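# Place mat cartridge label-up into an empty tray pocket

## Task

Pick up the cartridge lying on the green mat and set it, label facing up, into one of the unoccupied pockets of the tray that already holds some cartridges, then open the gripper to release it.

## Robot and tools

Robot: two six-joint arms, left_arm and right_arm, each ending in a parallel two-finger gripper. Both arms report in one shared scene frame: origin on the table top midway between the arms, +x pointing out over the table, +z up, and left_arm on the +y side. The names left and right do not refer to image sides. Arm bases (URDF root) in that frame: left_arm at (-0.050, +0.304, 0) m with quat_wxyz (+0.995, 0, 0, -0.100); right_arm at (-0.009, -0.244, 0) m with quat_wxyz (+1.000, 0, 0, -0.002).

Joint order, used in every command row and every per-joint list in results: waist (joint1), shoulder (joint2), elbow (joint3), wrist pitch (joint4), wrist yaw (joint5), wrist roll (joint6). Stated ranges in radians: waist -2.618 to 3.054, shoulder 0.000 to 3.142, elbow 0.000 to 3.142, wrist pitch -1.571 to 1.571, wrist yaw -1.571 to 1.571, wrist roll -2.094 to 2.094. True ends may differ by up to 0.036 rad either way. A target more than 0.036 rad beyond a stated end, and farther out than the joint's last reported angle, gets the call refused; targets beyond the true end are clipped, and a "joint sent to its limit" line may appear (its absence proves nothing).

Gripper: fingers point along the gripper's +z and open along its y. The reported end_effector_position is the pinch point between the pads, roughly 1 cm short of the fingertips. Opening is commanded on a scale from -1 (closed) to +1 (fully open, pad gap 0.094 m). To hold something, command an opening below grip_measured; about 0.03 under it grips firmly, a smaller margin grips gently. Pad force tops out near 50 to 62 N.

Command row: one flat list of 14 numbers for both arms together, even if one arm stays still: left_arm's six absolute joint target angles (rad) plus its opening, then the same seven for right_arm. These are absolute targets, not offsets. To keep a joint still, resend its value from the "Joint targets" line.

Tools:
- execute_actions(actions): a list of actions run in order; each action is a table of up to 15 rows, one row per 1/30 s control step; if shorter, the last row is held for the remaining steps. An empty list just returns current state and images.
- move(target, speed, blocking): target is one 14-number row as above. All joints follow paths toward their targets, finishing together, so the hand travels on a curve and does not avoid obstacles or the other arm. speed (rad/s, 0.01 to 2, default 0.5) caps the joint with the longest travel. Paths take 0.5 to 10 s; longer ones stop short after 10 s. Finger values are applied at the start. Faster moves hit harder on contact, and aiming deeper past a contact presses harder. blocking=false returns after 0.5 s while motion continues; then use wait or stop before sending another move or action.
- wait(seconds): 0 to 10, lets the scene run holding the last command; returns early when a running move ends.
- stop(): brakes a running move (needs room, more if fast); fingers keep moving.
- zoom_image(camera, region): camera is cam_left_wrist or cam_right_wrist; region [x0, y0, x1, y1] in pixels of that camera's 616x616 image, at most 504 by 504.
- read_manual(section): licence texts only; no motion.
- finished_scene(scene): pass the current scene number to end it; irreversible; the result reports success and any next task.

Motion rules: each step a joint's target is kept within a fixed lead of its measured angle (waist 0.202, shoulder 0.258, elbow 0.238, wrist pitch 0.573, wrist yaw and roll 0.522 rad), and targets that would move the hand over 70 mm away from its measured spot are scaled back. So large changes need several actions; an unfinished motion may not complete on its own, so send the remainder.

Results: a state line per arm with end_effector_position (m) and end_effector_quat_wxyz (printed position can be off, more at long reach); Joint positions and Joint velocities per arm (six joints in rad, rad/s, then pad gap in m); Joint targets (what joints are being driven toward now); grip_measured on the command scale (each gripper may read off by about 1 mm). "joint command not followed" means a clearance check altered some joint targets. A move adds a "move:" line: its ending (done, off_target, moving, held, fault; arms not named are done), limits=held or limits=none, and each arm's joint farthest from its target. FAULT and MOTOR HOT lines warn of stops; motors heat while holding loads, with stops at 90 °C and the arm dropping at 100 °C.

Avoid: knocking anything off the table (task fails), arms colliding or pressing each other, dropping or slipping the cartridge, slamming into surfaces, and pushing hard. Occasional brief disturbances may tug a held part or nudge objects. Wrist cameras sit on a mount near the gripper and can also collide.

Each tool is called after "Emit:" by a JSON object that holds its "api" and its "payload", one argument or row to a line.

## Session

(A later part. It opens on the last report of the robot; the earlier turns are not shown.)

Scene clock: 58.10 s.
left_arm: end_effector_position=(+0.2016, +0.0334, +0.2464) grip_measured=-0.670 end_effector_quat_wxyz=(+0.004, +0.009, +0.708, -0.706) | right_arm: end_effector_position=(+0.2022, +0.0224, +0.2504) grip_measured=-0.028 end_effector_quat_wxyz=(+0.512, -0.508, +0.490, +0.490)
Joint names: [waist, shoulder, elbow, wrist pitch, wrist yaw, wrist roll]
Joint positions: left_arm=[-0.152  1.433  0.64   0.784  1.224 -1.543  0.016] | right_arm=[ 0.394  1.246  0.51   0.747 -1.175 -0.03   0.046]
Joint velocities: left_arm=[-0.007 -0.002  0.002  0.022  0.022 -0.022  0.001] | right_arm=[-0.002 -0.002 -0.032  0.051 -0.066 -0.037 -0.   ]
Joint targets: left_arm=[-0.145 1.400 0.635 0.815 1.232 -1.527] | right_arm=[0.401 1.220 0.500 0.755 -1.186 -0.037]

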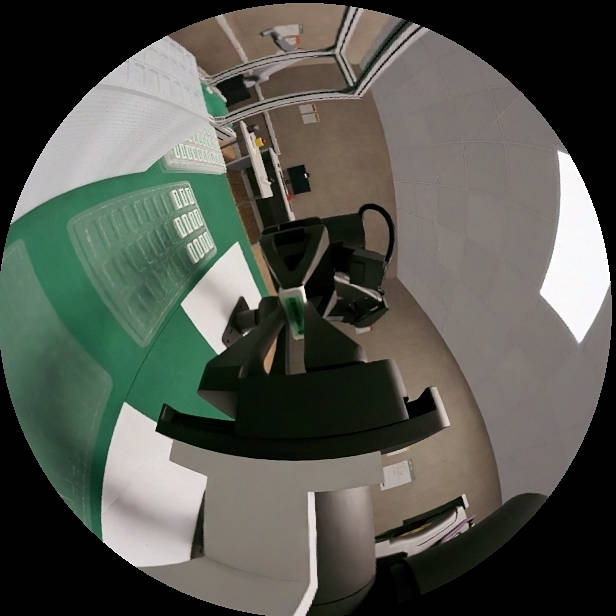

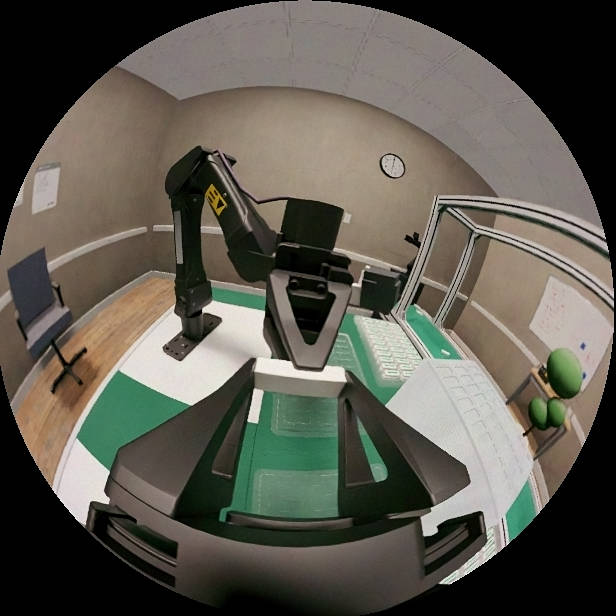

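Emit:
{"api": "execute_actions", "payload": {
  "actions": [
    [[-0.145,1.40,0.635,0.815,1.232,-1.527,-0.70,0.401,1.22,0.50,0.755,-1.186,-0.037,0.0],[-0.145,1.40,0.635,0.815,1.232,-1.527,-0.70,0.401,1.22,0.50,0.755,-1.186,-0.037,0.1],[-0.145,1.40,0.635,0.815,1.232,-1.527,-0.70,0.401,1.22,0.50,0.755,-1.186,-0.037,0.3],[-0.145,1.40,0.635,0.815,1.232,-1.527,-0.70,0.401,1.22,0.50,0.755,-1.186,-0.037,0.6],[-0.145,1.40,0.635,0.815,1.232,-1.527,-0.70,0.395,1.22,0.50,0.755,-1.186,-0.037,0.8],[-0.145,1.40,0.635,0.815,1.232,-1.527,-0.70,0.385,1.22,0.50,0.755,-1.2,-0.037,0.8],[-0.145,1.40,0.635,0.815,1.232,-1.527,-0.70,0.37,1.22,0.50,0.755,-1.22,-0.037,0.8],[-0.145,1.40,0.635,0.815,1.232,-1.527,-0.70,0.35,1.22,0.50,0.755,-1.245,-0.037,0.8],[-0.145,1.40,0.635,0.815,1.232,-1.527,-0.70,0.33,1.22,0.50,0.755,-1.27,-0.037,0.8],[-0.145,1.40,0.635,0.815,1.232,-1.527,-0.70,0.31,1.22,0.50,0.755,-1.295,-0.037,0.8],[-0.145,1.40,0.635,0.815,1.232,-1.527,-0.70,0.29,1.22,0.50,0.755,-1.32,-0.037,0.8],[-0.145,1.40,0.635,0.815,1.232,-1.527,-0.70,0.27,1.22,0.50,0.755,-1.345,-0.037,0.8],[-0.145,1.40,0.635,0.815,1.232,-1.527,-0.70,0.25,1.22,0.50,0.755,-1.37,-0.037,0.8],[-0.145,1.40,0.635,0.815,1.232,-1.527,-0.70,0.23,1.22,0.50,0.755,-1.39,-0.037,0.8],[-0.145,1.40,0.635,0.815,1.232,-1.527,-0.70,0.21,1.22,0.50,0.755,-1.41,-0.037,0.8]]
  ]
}}

Emit:
{"api": "move", "payload": {
  "target": [-0.145,1.40,0.635,0.815,1.232,-1.527,-0.70,-0.2,1.22,0.50,0.755,-1.52,-0.037,0.8],
  "speed": 0.8
}}

Emit:
{"api": "move", "payload": {
  "target": [-0.62,1.6,1.23,-1.0,0.1,-0.9,-0.70,-0.5,1.22,0.50,0.755,-1.52,-0.037,0.8],
  "speed": 1.0
}}

Emit:
{"api": "move", "payload": {
  "target": [-0.70,2.15,1.81,-1.19,-0.01,-0.885,-0.70,-0.5,1.22,0.50,0.755,-1.52,-0.037,0.8],
  "speed": 0.6
}}

Scene clock: 71.80 s.
left_arm: end_effector_position=(+0.2016, +0.0334, +0.2465) grip_measured=-0.670 end_effector_quat_wxyz=(+0.005, +0.009, +0.708, -0.706) | right_arm: end_effector_position=(+0.2136, -0.0089, +0.2504) grip_measured=+0.798 end_effector_quat_wxyz=(+0.514, -0.507, +0.491, +0.488)
Joint names: [waist, shoulder, elbow, wrist pitch, wrist yaw, wrist roll]
Joint positions: left_arm=[-0.152  1.433  0.64   0.785  1.224 -1.543  0.016] | right_arm=[ 0.249  1.246  0.51   0.749 -1.315 -0.03   0.084]
Joint velocities: left_arm=[-0.002 -0.022 -0.007  0.022 -0.007 -0.051 -0.   ] | right_arm=[-0.574 -0.012 -0.007 -0.007 -0.667 -0.037  0.   ]
Joint targets: left_arm=[-0.145 1.400 0.635 0.815 1.232 -1.527] | right_arm=[0.210 1.220 0.500 0.755 -1.410 -0.037]

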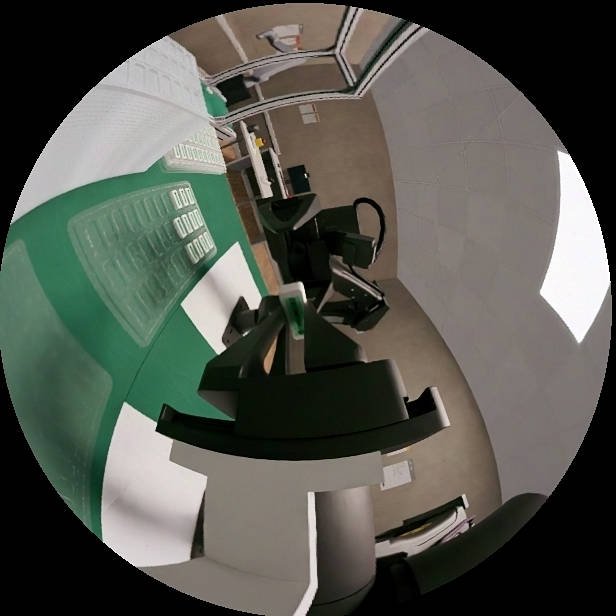

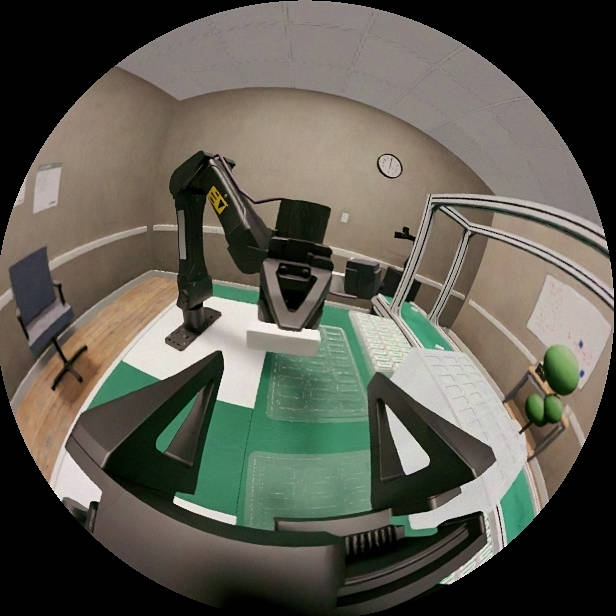

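Scene clock: 73.13 s.
left_arm: end_effector_position=(+0.2016, +0.0334, +0.2461) grip_measured=-0.670 end_effector_quat_wxyz=(+0.003, +0.008, +0.708, -0.706) | right_arm: end_effector_position=(+0.2606, -0.1152, +0.2500) grip_measured=+0.798 end_effector_quat_wxyz=(+0.570, -0.443, +0.551, +0.419)
Joint names: [waist, shoulder, elbow, wrist pitch, wrist yaw, wrist roll]
Joint positions: left_arm=[-0.152  1.433  0.64   0.782  1.224 -1.544  0.016] | right_arm=[-0.194  1.246  0.51   0.75  -1.508 -0.03   0.084]
Joint velocities: left_arm=[ 0.007  0.017 -0.027 -0.037 -0.051 -0.081  0.   ] | right_arm=[-0.017  0.012 -0.007  0.007 -0.037  0.007 -0.   ]
Joint targets: left_arm=[-0.145 1.400 0.635 0.815 1.232 -1.527] | right_arm=[-0.200 1.220 0.500 0.755 -1.520 -0.037]
move: off_target (left_arm, right_arm); limits=none; left_arm: farthest joint: the shoulder, 0.033 radians from its target (0.033 radians at the start); right_arm: farthest joint: the shoulder, 0.026 radians from its target (0.026 radians at the start)

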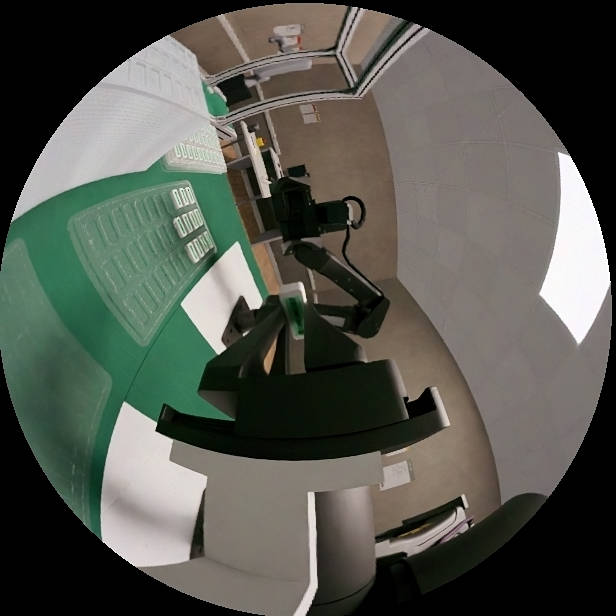

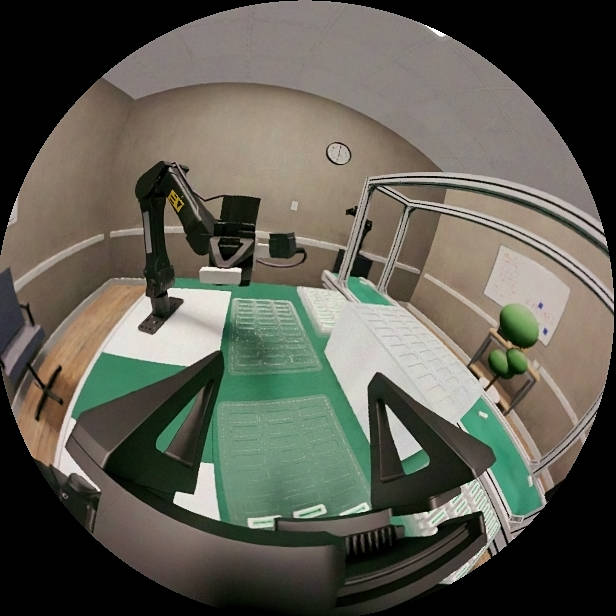

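Scene clock: 75.80 s.
left_arm: end_effector_position=(+0.1530, +0.0600, +0.0975) grip_measured=-0.670 end_effector_quat_wxyz=(+0.011, -0.042, +0.994, -0.101) | right_arm: end_effector_position=(+0.2863, -0.1999, +0.2500) grip_measured=+0.798 end_effector_quat_wxyz=(+0.626, -0.357, +0.610, +0.330)
Joint names: [waist, shoulder, elbow, wrist pitch, wrist yaw, wrist roll]
Joint positions: left_arm=[-0.615  1.595  1.191 -1.     0.115 -0.91   0.016] | right_arm=[-0.492  1.246  0.51   0.75  -1.509 -0.03   0.084]
Joint velocities: left_arm=[-0.002 -0.012 -0.007  0.022 -0.007  0.007  0.001] | right_arm=[-0.002  0.017  0.007  0.007  0.037 -0.022  0.   ]
Joint targets: left_arm=[-0.620 1.600 1.230 -1.000 0.100 -0.900] | right_arm=[-0.500 1.220 0.500 0.755 -1.520 -0.037]
move: off_target (left_arm, right_arm); limits=none; left_arm: farthest joint: the elbow, 0.039 radians from its target (0.590 radians at the start); right_arm: farthest joint: the shoulder, 0.026 radians from its target (0.026 radians at the start)

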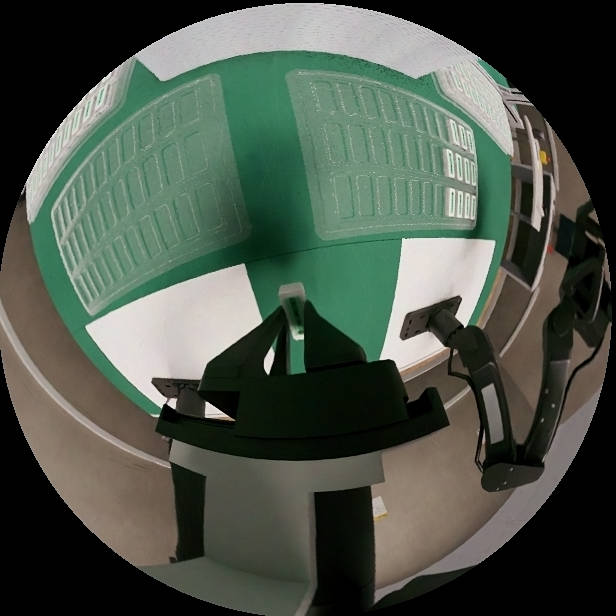

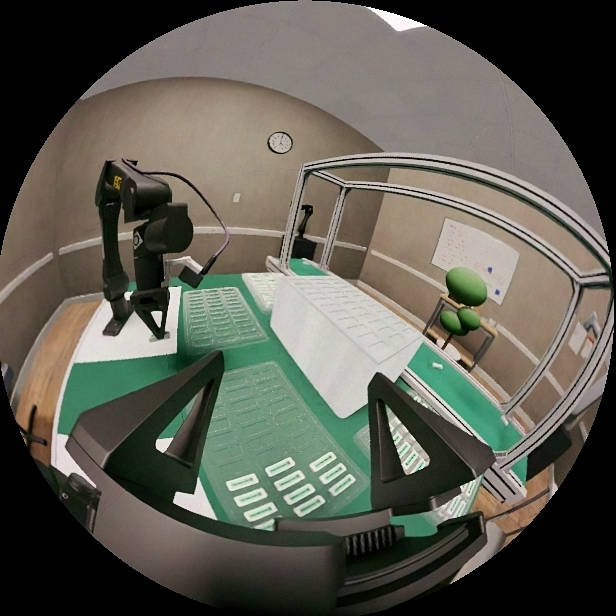

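Scene clock: 77.53 s.
left_arm: end_effector_position=(+0.2088, -0.0200, +0.0508) grip_measured=-0.670 end_effector_quat_wxyz=(-0.006, +0.002, +1.000, +0.001) | right_arm: end_effector_position=(+0.2863, -0.1999, +0.2500) grip_measured=+0.798 end_effector_quat_wxyz=(+0.626, -0.357, +0.610, +0.330)
Joint names: [waist, shoulder, elbow, wrist pitch, wrist yaw, wrist roll]
Joint positions: left_arm=[-0.695  2.162  1.768 -1.185  0.007 -0.893  0.016] | right_arm=[-0.492  1.246  0.51   0.75  -1.509 -0.03   0.084]
Joint velocities: left_arm=[-0.002 -0.002  0.002 -0.037 -0.066 -0.081 -0.   ] | right_arm=[-0.007  0.007  0.002 -0.066  0.007  0.007 -0.   ]
Joint targets: left_arm=[-0.700 2.150 1.810 -1.190 -0.010 -0.885] | right_arm=[-0.500 1.220 0.500 0.755 -1.520 -0.037]
move: off_target (left_arm, right_arm); limits=none; left_arm: farthest joint: the elbow, 0.042 radians from its target (0.619 radians at the start); right_arm: farthest joint: the shoulder, 0.026 radians from its target (0.026 radians at the start)

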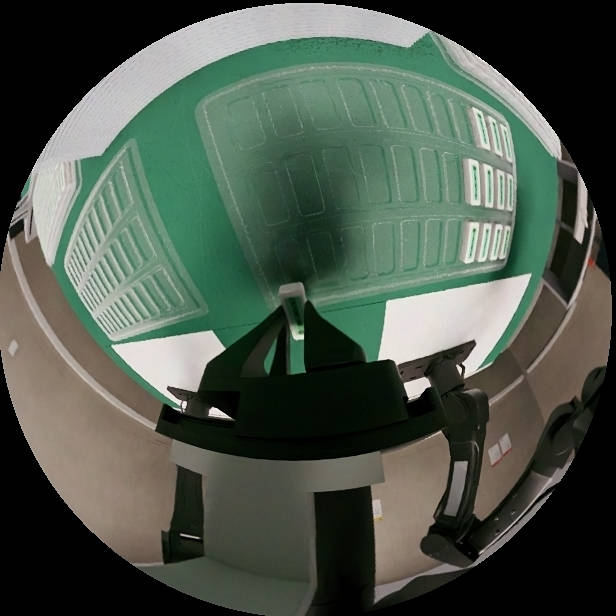

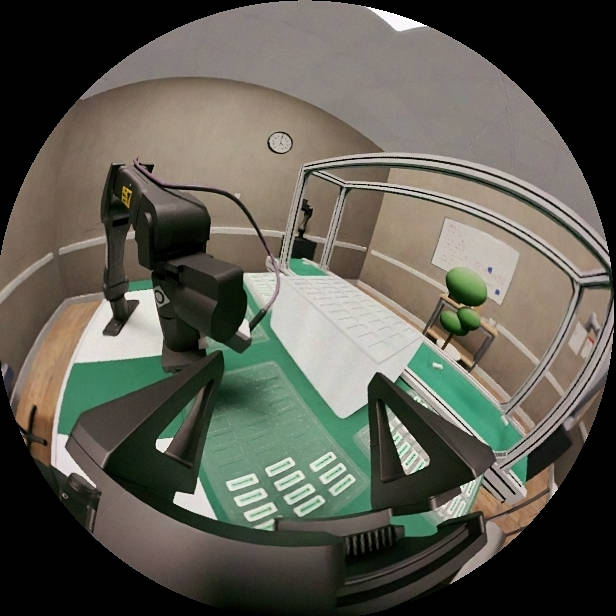

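Emit:
{"api": "zoom_image", "payload": {
  "camera": "cam_left_wrist",
  "region": [230,210,410,340]
}}

Region (230, 210, 410, 340) of cam_left_wrist's 616x616 image, scaled by 2.800, with more detail than that image has.

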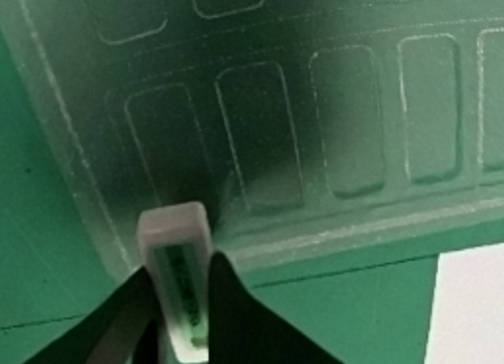

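Emit:
{"api": "move", "payload": {
  "target": [-0.645,2.208,1.80,-1.102,-0.01,-0.867,-0.70,-0.5,1.22,0.50,0.755,-1.52,-0.037,-0.95],
  "speed": 0.15
}}

Emit:
{"api": "zoom_image", "payload": {
  "camera": "cam_left_wrist",
  "region": [240,240,360,340]
}}

Emit:
{"api": "zoom_image", "payload": {
  "camera": "cam_right_wrist",
  "region": [140,340,260,440]
}}

Scene clock: 84.83 s.
left_arm: end_effector_position=(+0.2319, -0.0171, +0.0298) grip_measured=-0.670 end_effector_quat_wxyz=(-0.000, -0.012, +1.000, -0.004) | right_arm: end_effector_position=(+0.2863, -0.1999, +0.2500) grip_measured=-0.948 end_effector_quat_wxyz=(+0.626, -0.357, +0.610, +0.330)
Joint names: [waist, shoulder, elbow, wrist pitch, wrist yaw, wrist roll]
Joint positions: left_arm=[-0.649  2.214  1.768 -1.118  0.006 -0.875  0.016] | right_arm=[-0.492  1.246  0.51   0.75  -1.509 -0.03   0.002]
Joint velocities: left_arm=[-0.012 -0.017  0.002  0.007 -0.11  -0.051 -0.001] | right_arm=[ 0.012 -0.022 -0.012 -0.066 -0.095  0.037  0.   ]
Joint targets: left_arm=[-0.645 2.208 1.800 -1.102 -0.010 -0.867] | right_arm=[-0.500 1.220 0.500 0.755 -1.520 -0.037]
move: off_target (left_arm, right_arm); limits=none; left_arm: farthest joint: the elbow, 0.032 radians from its target (0.032 radians at the start); right_arm: farthest joint: the shoulder, 0.026 radians from its target (0.026 radians at the start)

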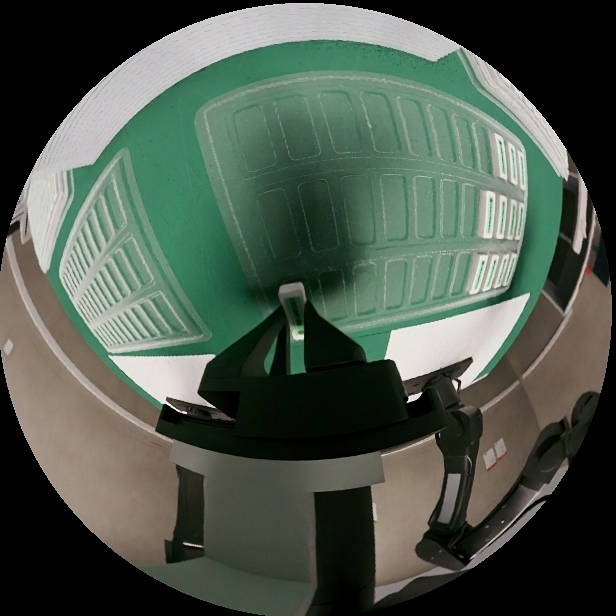

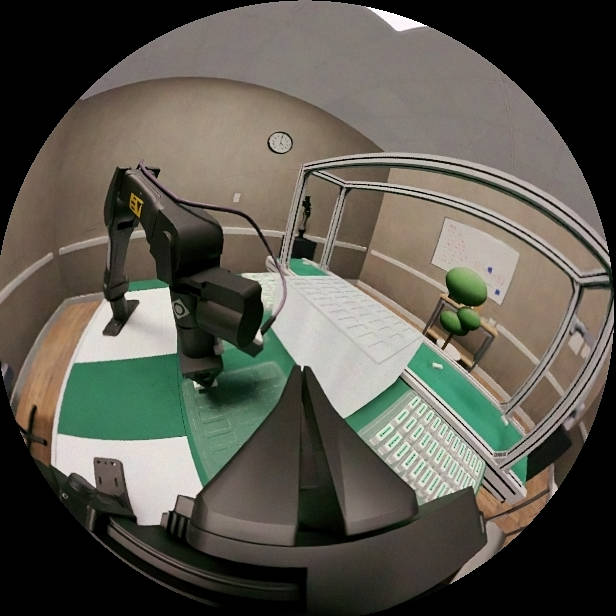

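Region (240, 240, 360, 340) of cam_left_wrist's 616x616 image, scaled by 4.200, with more detail than that image has.

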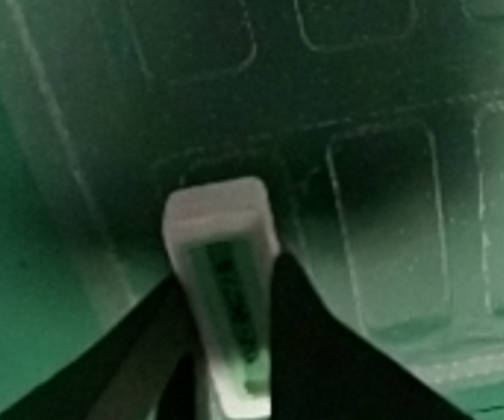

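Region (140, 340, 260, 440) of cam_right_wrist's 616x616 image, scaled by 4.200, with more detail than that image has.

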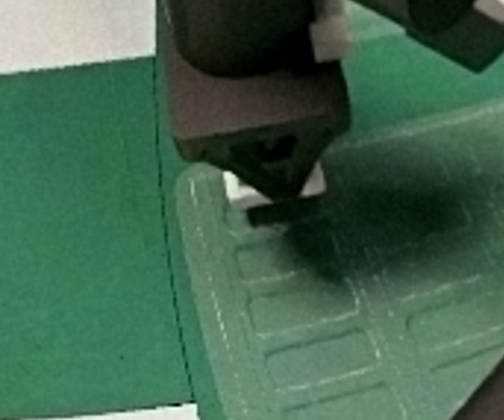

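Emit:
{"api": "move", "payload": {
  "target": [-0.661,2.227,1.80,-1.094,-0.01,-0.90,-0.70,-0.5,1.22,0.50,0.755,-1.52,-0.037,-0.95],
  "speed": 0.08
}}

Emit:
{"api": "zoom_image", "payload": {
  "camera": "cam_left_wrist",
  "region": [240,240,360,340]
}}

Scene clock: 89.80 s.
left_arm: end_effector_position=(+0.2302, -0.0190, +0.0220) grip_measured=-0.670 end_effector_quat_wxyz=(-0.004, -0.018, +1.000, -0.000) | right_arm: end_effector_position=(+0.2863, -0.1999, +0.2500) grip_measured=-0.948 end_effector_quat_wxyz=(+0.626, -0.357, +0.610, +0.330)
Joint names: [waist, shoulder, elbow, wrist pitch, wrist yaw, wrist roll]
Joint positions: left_arm=[-0.655  2.233  1.768 -1.11   0.006 -0.892  0.016] | right_arm=[-0.492  1.246  0.51   0.75  -1.509 -0.03   0.002]
Joint velocities: left_arm=[ 0.002  0.007  0.002 -0.037 -0.095 -0.007 -0.   ] | right_arm=[-0.022 -0.012  0.002  0.037  0.037  0.022  0.   ]
Joint targets: left_arm=[-0.661 2.227 1.800 -1.094 -0.010 -0.900] | right_arm=[-0.500 1.220 0.500 0.755 -1.520 -0.037]
move: off_target (left_arm, right_arm); limits=none; left_arm: farthest joint: the elbow, 0.032 radians from its target (0.032 radians at the start); right_arm: farthest joint: the shoulder, 0.026 radians from its target (0.026 radians at the start)

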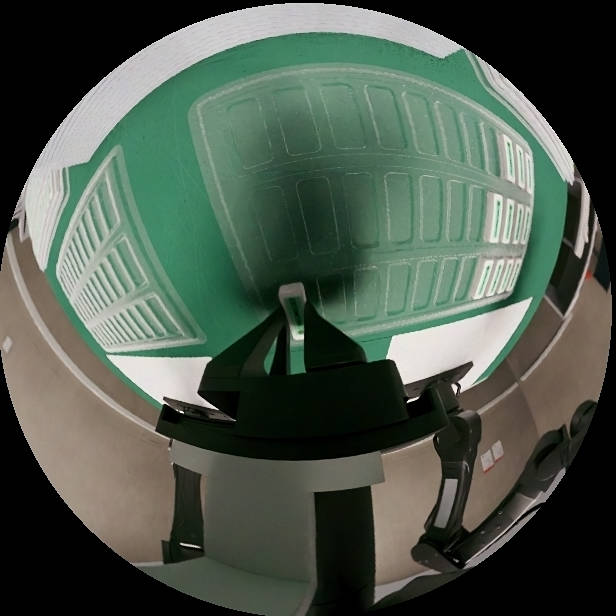

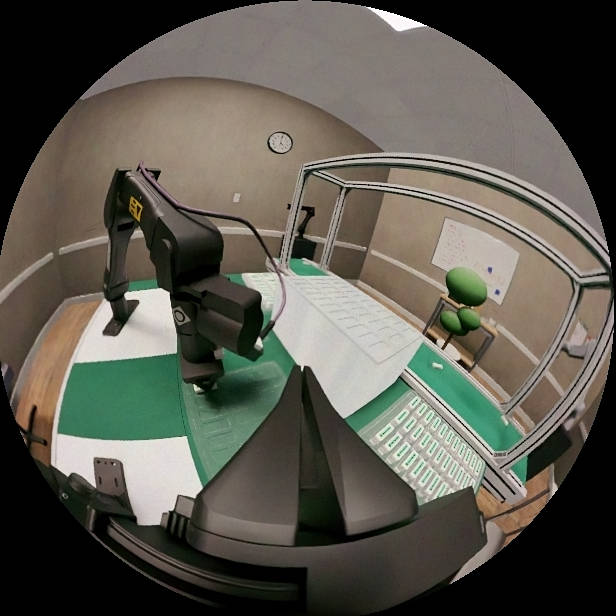

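Region (240, 240, 360, 340) of cam_left_wrist's 616x616 image, scaled by 4.200, with more detail than that image has.

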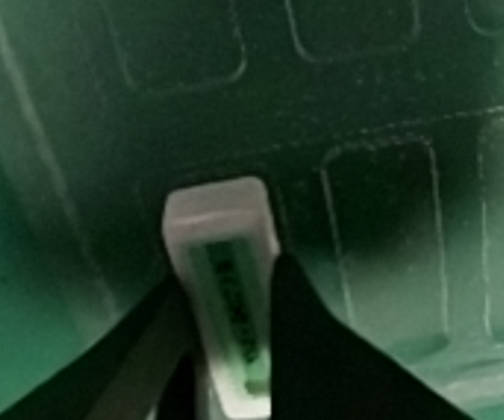

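Emit:
{"api": "move", "payload": {
  "target": [-0.665,2.227,1.80,-1.091,-0.01,-0.905,-0.70,-0.5,1.22,0.50,0.755,-1.52,-0.037,-0.95],
  "speed": 0.08
}}

Emit:
{"api": "move", "payload": {
  "target": [-0.665,2.245,1.79,-1.087,-0.01,-0.905,-0.70,-0.5,1.22,0.50,0.755,-1.52,-0.037,-0.95],
  "speed": 0.05
}}

Emit:
{"api": "zoom_image", "payload": {
  "camera": "cam_left_wrist",
  "region": [240,240,360,340]
}}

Emit:
{"api": "zoom_image", "payload": {
  "camera": "cam_right_wrist",
  "region": [170,360,250,430]
}}

Scene clock: 94.70 s.
left_arm: end_effector_position=(+0.2307, -0.0195, +0.0220) grip_measured=-0.670 end_effector_quat_wxyz=(-0.003, -0.020, +1.000, -0.001) | right_arm: end_effector_position=(+0.2863, -0.1999, +0.2500) grip_measured=-0.948 end_effector_quat_wxyz=(+0.626, -0.357, +0.610, +0.330)
Joint names: [waist, shoulder, elbow, wrist pitch, wrist yaw, wrist roll]
Joint positions: left_arm=[-0.655  2.233  1.768 -1.107  0.006 -0.897  0.016] | right_arm=[-0.492  1.246  0.51   0.75  -1.509 -0.03   0.002]
Joint velocities: left_arm=[-0.012 -0.002  0.007 -0.066 -0.051 -0.037  0.   ] | right_arm=[ 0.002  0.002 -0.002 -0.051  0.007 -0.022 -0.001]
Joint targets: left_arm=[-0.665 2.227 1.800 -1.091 -0.010 -0.905] | right_arm=[-0.500 1.220 0.500 0.755 -1.520 -0.037]
move: off_target (left_arm, right_arm); limits=none; left_arm: farthest joint: the elbow, 0.032 radians from its target (0.032 radians at the start); right_arm: farthest joint: the shoulder, 0.026 radians from its target (0.026 radians at the start)

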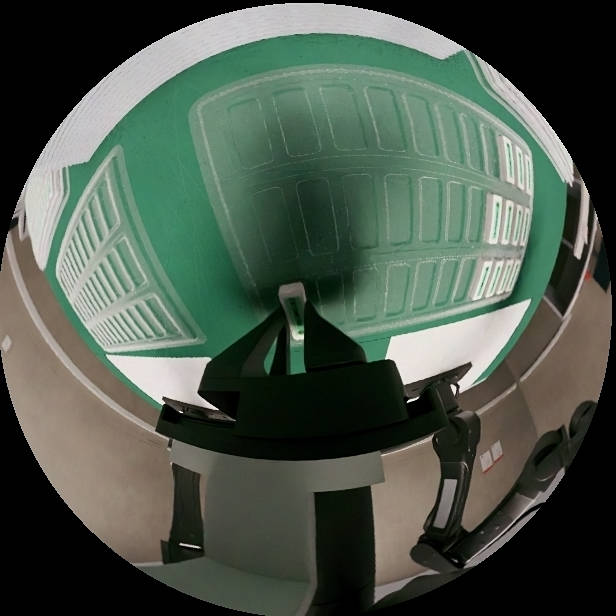

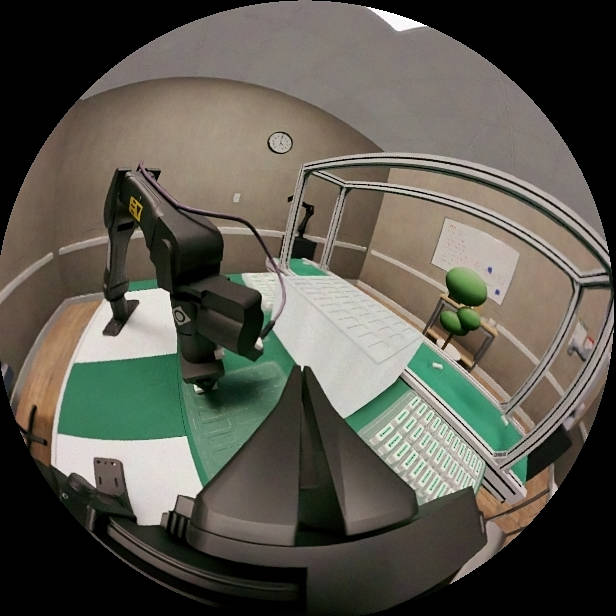

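Scene clock: 95.47 s.
left_arm: end_effector_position=(+0.2301, -0.0190, +0.0177) grip_measured=-0.670 end_effector_quat_wxyz=(-0.004, -0.020, +1.000, +0.004) | right_arm: end_effector_position=(+0.2863, -0.1999, +0.2500) grip_measured=-0.948 end_effector_quat_wxyz=(+0.626, -0.357, +0.610, +0.330)
Joint names: [waist, shoulder, elbow, wrist pitch, wrist yaw, wrist roll]
Joint positions: left_arm=[-0.657  2.244  1.768 -1.106  0.002 -0.898  0.016] | right_arm=[-0.492  1.246  0.51   0.75  -1.509 -0.03   0.002]
Joint velocities: left_arm=[ 0.022  0.002  0.007  0.051 -0.081 -0.037 -0.001] | right_arm=[-0.007  0.007  0.012 -0.007  0.007 -0.066  0.   ]
Joint targets: left_arm=[-0.665 2.245 1.790 -1.087 -0.010 -0.905] | right_arm=[-0.500 1.220 0.500 0.755 -1.520 -0.037]
move: off_target (left_arm, right_arm); limits=none; left_arm: farthest joint: the elbow, 0.022 radians from its target (0.022 radians at the start); right_arm: farthest joint: the shoulder, 0.026 radians from its target (0.026 radians at the start)

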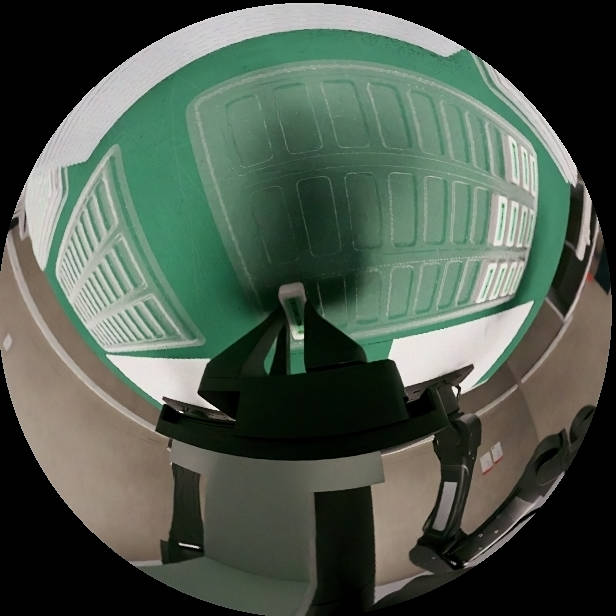

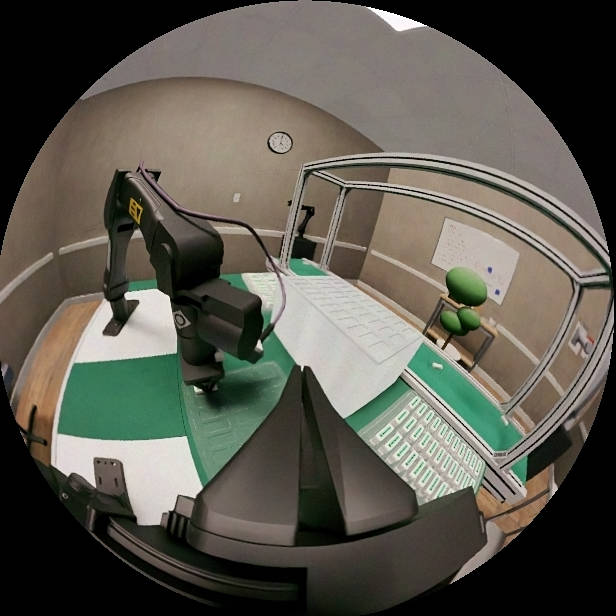

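Region (240, 240, 360, 340) of cam_left_wrist's 616x616 image, scaled by 4.200, with more detail than that image has.

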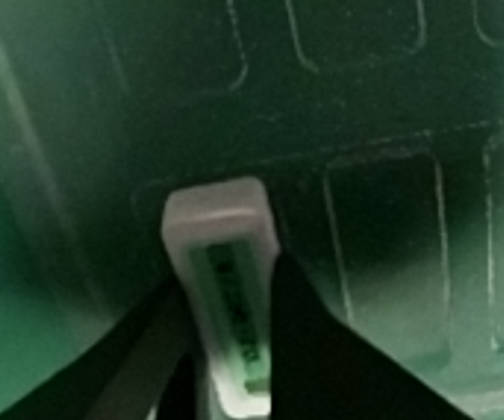

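Region (170, 360, 250, 430) of cam_right_wrist's 616x616 image, scaled by 6.300, with more detail than that image has; it fills the top 441 rows of this view, and the rest is white.

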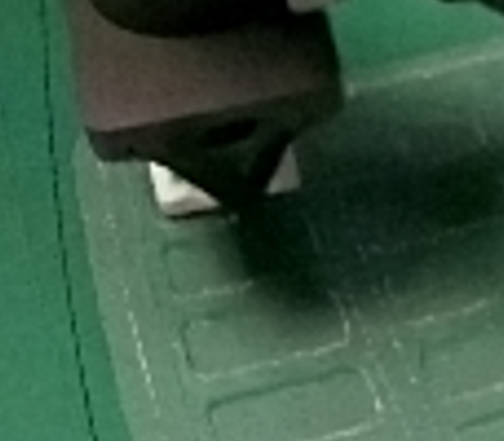

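Emit:
{"api": "execute_actions", "payload": {
  "actions": [
    [[-0.66,2.236,1.79,-1.092,-0.005,-0.905,-0.66,-0.5,1.22,0.50,0.755,-1.52,-0.037,-0.95],[-0.66,2.236,1.79,-1.092,-0.005,-0.905,-0.63,-0.5,1.22,0.50,0.755,-1.52,-0.037,-0.95],[-0.66,2.236,1.79,-1.092,-0.005,-0.905,-0.58,-0.5,1.22,0.50,0.755,-1.52,-0.037,-0.95],[-0.66,2.236,1.79,-1.092,-0.005,-0.905,-0.5,-0.5,1.22,0.50,0.755,-1.52,-0.037,-0.95]]
  ]
}}

Emit:
{"api": "move", "payload": {
  "target": [-0.66,2.12,1.79,-1.12,-0.005,-0.905,-0.5,-0.5,1.22,0.50,0.755,-1.52,-0.037,-0.95],
  "speed": 0.25
}}

Emit:
{"api": "zoom_image", "payload": {
  "camera": "cam_left_wrist",
  "region": [240,230,360,330]
}}

Emit:
{"api": "zoom_image", "payload": {
  "camera": "cam_right_wrist",
  "region": [170,360,250,430]
}}

Scene clock: 102.37 s.
left_arm: end_effector_position=(+0.2302, -0.0191, +0.0177) grip_measured=-0.503 end_effector_quat_wxyz=(-0.004, -0.020, +1.000, +0.003) | right_arm: end_effector_position=(+0.2863, -0.1999, +0.2500) grip_measured=-0.948 end_effector_quat_wxyz=(+0.626, -0.357, +0.610, +0.330)
Joint names: [waist, shoulder, elbow, wrist pitch, wrist yaw, wrist roll]
Joint positions: left_arm=[-0.657  2.244  1.768 -1.105  0.002 -0.898  0.023] | right_arm=[-0.492  1.246  0.51   0.75  -1.509 -0.03   0.002]
Joint velocities: left_arm=[-0.007 -0.032 -0.007 -0.022  0.022 -0.066  0.   ] | right_arm=[ 0.012  0.017 -0.012 -0.081 -0.051  0.007 -0.   ]
Joint targets: left_arm=[-0.660 2.236 1.790 -1.092 -0.005 -0.905] | right_arm=[-0.500 1.220 0.500 0.755 -1.520 -0.037]

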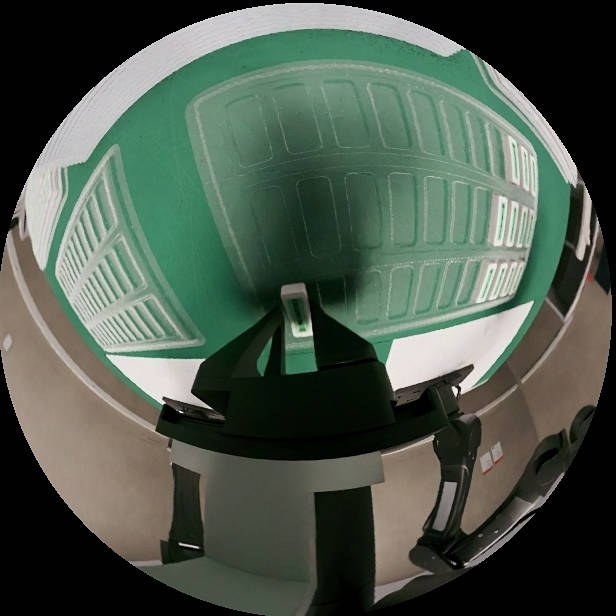

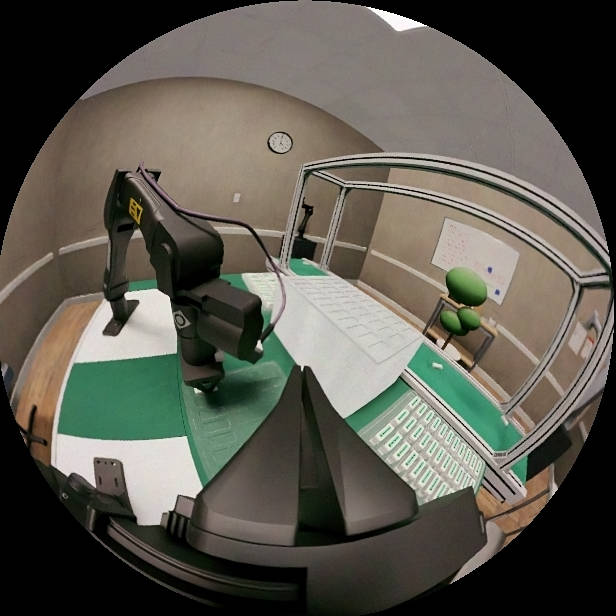

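Scene clock: 103.40 s.
left_arm: end_effector_position=(+0.2333, -0.0228, +0.0571) grip_measured=-0.503 end_effector_quat_wxyz=(+0.023, -0.020, +0.999, -0.029) | right_arm: end_effector_position=(+0.2863, -0.1999, +0.2500) grip_measured=-0.948 end_effector_quat_wxyz=(+0.626, -0.357, +0.610, +0.330)
Joint names: [waist, shoulder, elbow, wrist pitch, wrist yaw, wrist roll]
Joint positions: left_arm=[-0.657  2.148  1.768 -1.117  0.002 -0.898  0.023] | right_arm=[-0.492  1.246  0.51   0.75  -1.509 -0.03   0.002]
Joint velocities: left_arm=[ 0.002 -0.012 -0.007  0.051 -0.037  0.007 -0.001] | right_arm=[ 0.012 -0.007 -0.017  0.007 -0.081  0.022 -0.   ]
Joint targets: left_arm=[-0.660 2.120 1.790 -1.120 -0.005 -0.905] | right_arm=[-0.500 1.220 0.500 0.755 -1.520 -0.037]
move: off_target (left_arm, right_arm); limits=none; left_arm: farthest joint: the shoulder, 0.028 radians from its target (0.124 radians at the start); right_arm: farthest joint: the shoulder, 0.026 radians from its target (0.026 radians at the start)

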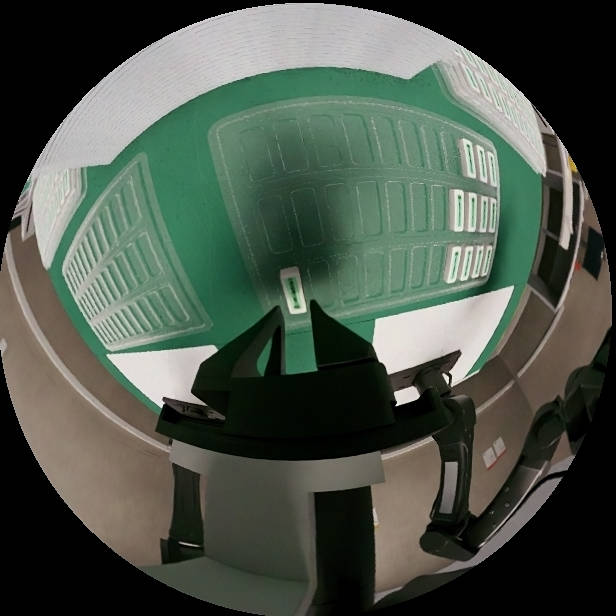

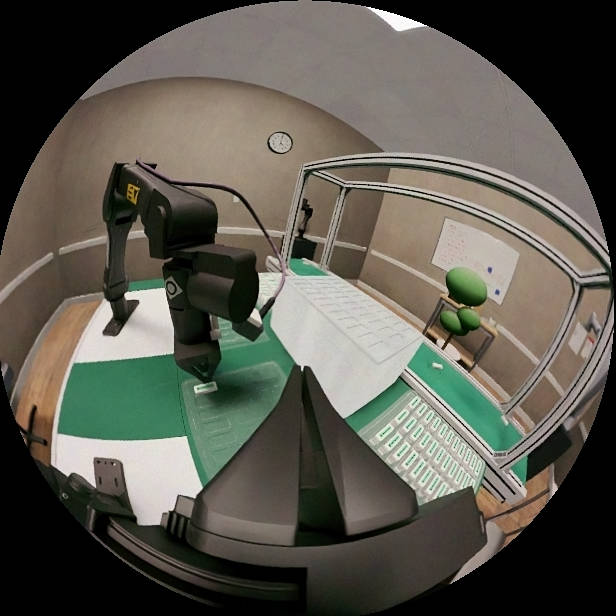

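Region (240, 230, 360, 330) of cam_left_wrist's 616x616 image, scaled by 4.200, with more detail than that image has.

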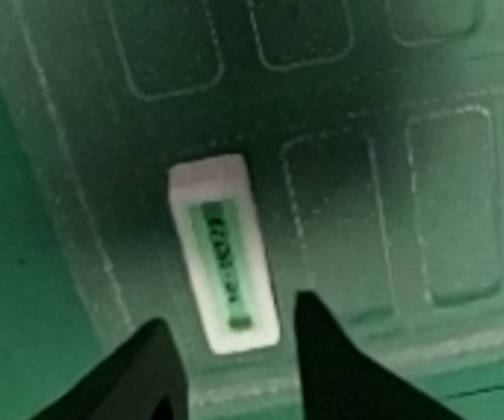

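Region (170, 360, 250, 430) of cam_right_wrist's 616x616 image, scaled by 6.300, with more detail than that image has; it fills the top 441 rows of this view, and the rest is white.

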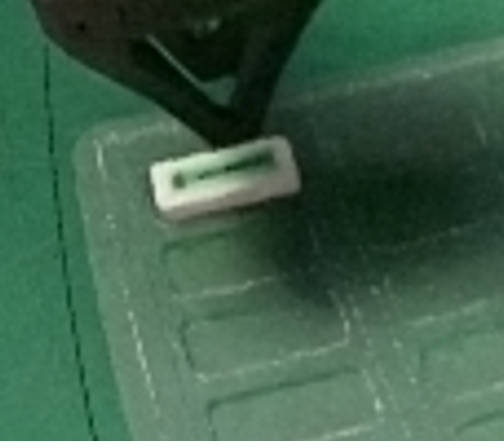

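Emit:
{"api": "move", "payload": {
  "target": [-0.66,2.234,1.79,-1.09,0.012,-0.905,-0.5,-0.5,1.22,0.50,0.755,-1.52,-0.037,-0.95],
  "speed": 0.15
}}

Emit:
{"api": "zoom_image", "payload": {
  "camera": "cam_left_wrist",
  "region": [240,250,360,350]
}}

Scene clock: 107.87 s.
left_arm: end_effector_position=(+0.2291, -0.0200, +0.0183) grip_measured=-0.503 end_effector_quat_wxyz=(-0.007, -0.020, +1.000, +0.000) | right_arm: end_effector_position=(+0.2863, -0.1999, +0.2500) grip_measured=-0.948 end_effector_quat_wxyz=(+0.626, -0.357, +0.610, +0.330)
Joint names: [waist, shoulder, elbow, wrist pitch, wrist yaw, wrist roll]
Joint positions: left_arm=[-0.657  2.243  1.768 -1.106  0.01  -0.898  0.023] | right_arm=[-0.492  1.246  0.51   0.75  -1.509 -0.03   0.002]
Joint velocities: left_arm=[-0.007  0.017 -0.002 -0.007  0.007  0.037 -0.   ] | right_arm=[-0.002 -0.027 -0.007 -0.007 -0.007 -0.007  0.001]
Joint targets: left_arm=[-0.660 2.234 1.790 -1.090 0.012 -0.905] | right_arm=[-0.500 1.220 0.500 0.755 -1.520 -0.037]
move: off_target (left_arm, right_arm); limits=none; left_arm: farthest joint: the elbow, 0.022 radians from its target (0.022 radians at the start); right_arm: farthest joint: the shoulder, 0.026 radians from its target (0.026 radians at the start)

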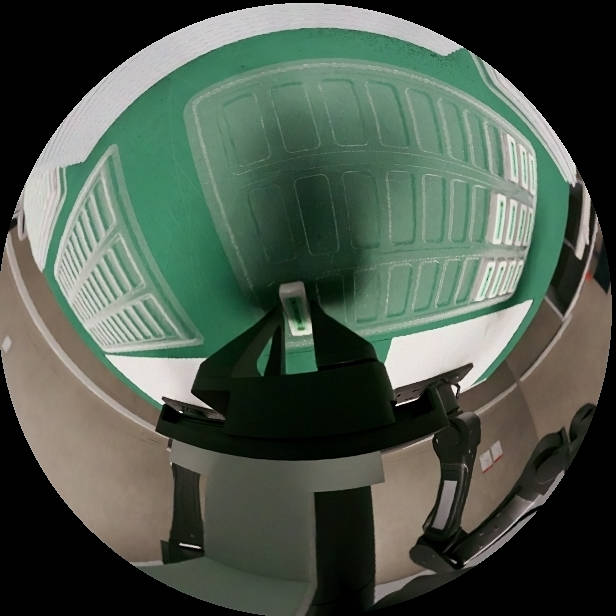

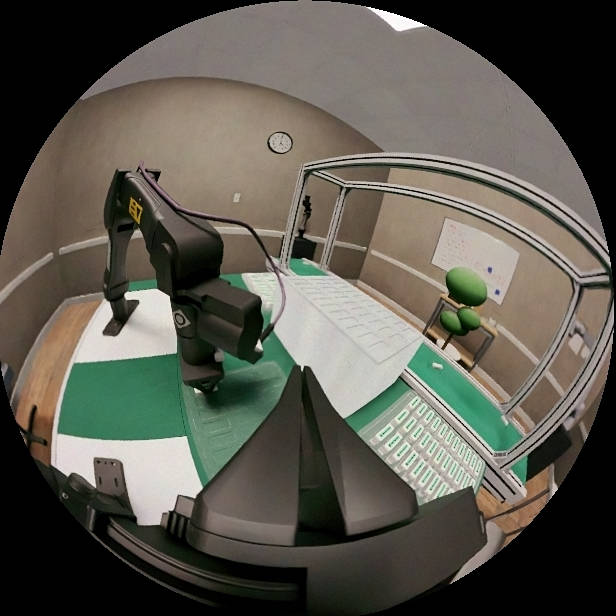

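Region (240, 250, 360, 350) of cam_left_wrist's 616x616 image, scaled by 4.200, with more detail than that image has.

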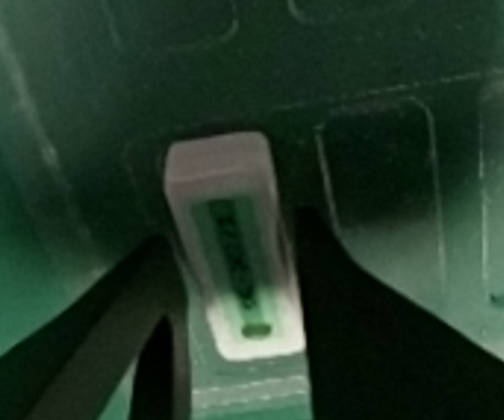

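Emit:
{"api": "execute_actions", "payload": {
  "actions": [
    [[-0.66,2.234,1.79,-1.1,0.012,-0.905,-0.56,-0.5,1.22,0.50,0.755,-1.52,-0.037,-0.95],[-0.66,2.234,1.79,-1.1,0.012,-0.905,-0.6,-0.5,1.22,0.50,0.755,-1.52,-0.037,-0.95],[-0.66,2.234,1.79,-1.1,0.012,-0.905,-0.63,-0.5,1.22,0.50,0.755,-1.52,-0.037,-0.95],[-0.66,2.234,1.79,-1.1,0.012,-0.905,-0.65,-0.5,1.22,0.50,0.755,-1.52,-0.037,-0.95],[-0.66,2.234,1.79,-1.1,0.012,-0.905,-0.67,-0.5,1.22,0.50,0.755,-1.52,-0.037,-0.95],[-0.66,2.234,1.79,-1.1,0.012,-0.905,-0.69,-0.5,1.22,0.50,0.755,-1.52,-0.037,-0.95]],
    [[-0.66,2.234,1.79,-1.108,0.015,-0.905,-0.69,-0.5,1.22,0.50,0.755,-1.52,-0.037,-0.95],[-0.66,2.234,1.79,-1.113,0.019,-0.905,-0.69,-0.5,1.22,0.50,0.755,-1.52,-0.037,-0.95]]
  ]
}}

Emit:
{"api": "zoom_image", "payload": {
  "camera": "cam_left_wrist",
  "region": [240,250,360,350]
}}

Scene clock: 116.60 s.
left_arm: end_effector_position=(+0.2277, -0.0203, +0.0183) grip_measured=-0.672 end_effector_quat_wxyz=(-0.010, -0.020, +1.000, -0.001) | right_arm: end_effector_position=(+0.2863, -0.1999, +0.2500) grip_measured=-0.948 end_effector_quat_wxyz=(+0.626, -0.357, +0.610, +0.330)
Joint names: [waist, shoulder, elbow, wrist pitch, wrist yaw, wrist roll]
Joint positions: left_arm=[-0.657  2.243  1.768 -1.109  0.017 -0.898  0.015] | right_arm=[-0.492  1.246  0.51   0.75  -1.509 -0.03   0.002]
Joint velocities: left_arm=[ 0.007 -0.017  0.012 -0.022 -0.007  0.037 -0.   ] | right_arm=[-0.007  0.007 -0.002  0.007  0.022 -0.022 -0.001]
Joint targets: left_arm=[-0.660 2.234 1.790 -1.113 0.019 -0.905] | right_arm=[-0.500 1.220 0.500 0.755 -1.520 -0.037]

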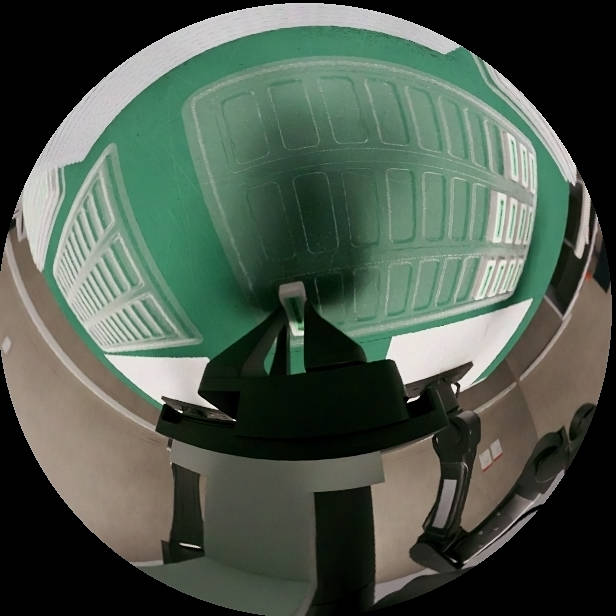

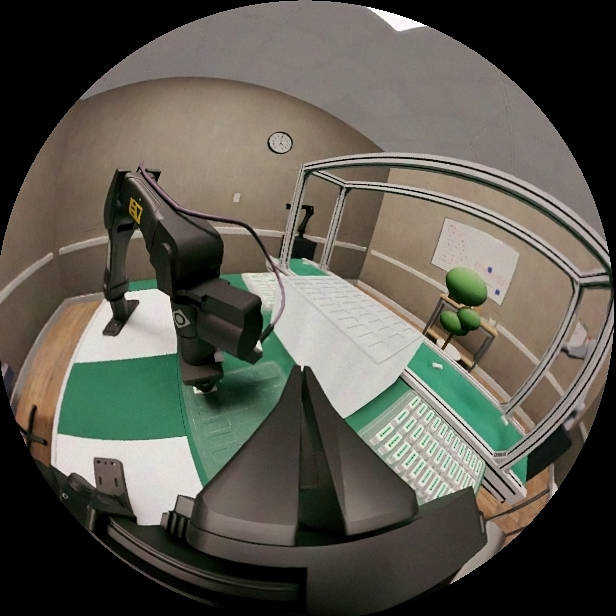

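Region (240, 250, 360, 350) of cam_left_wrist's 616x616 image, scaled by 4.200, with more detail than that image has.

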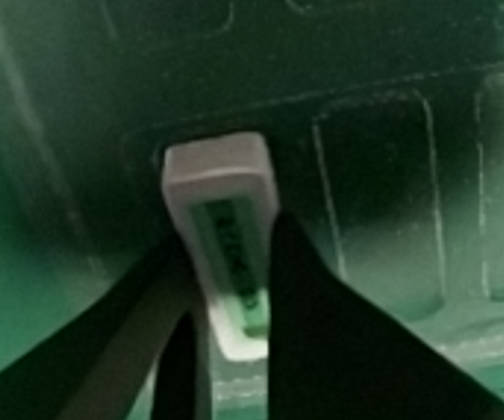

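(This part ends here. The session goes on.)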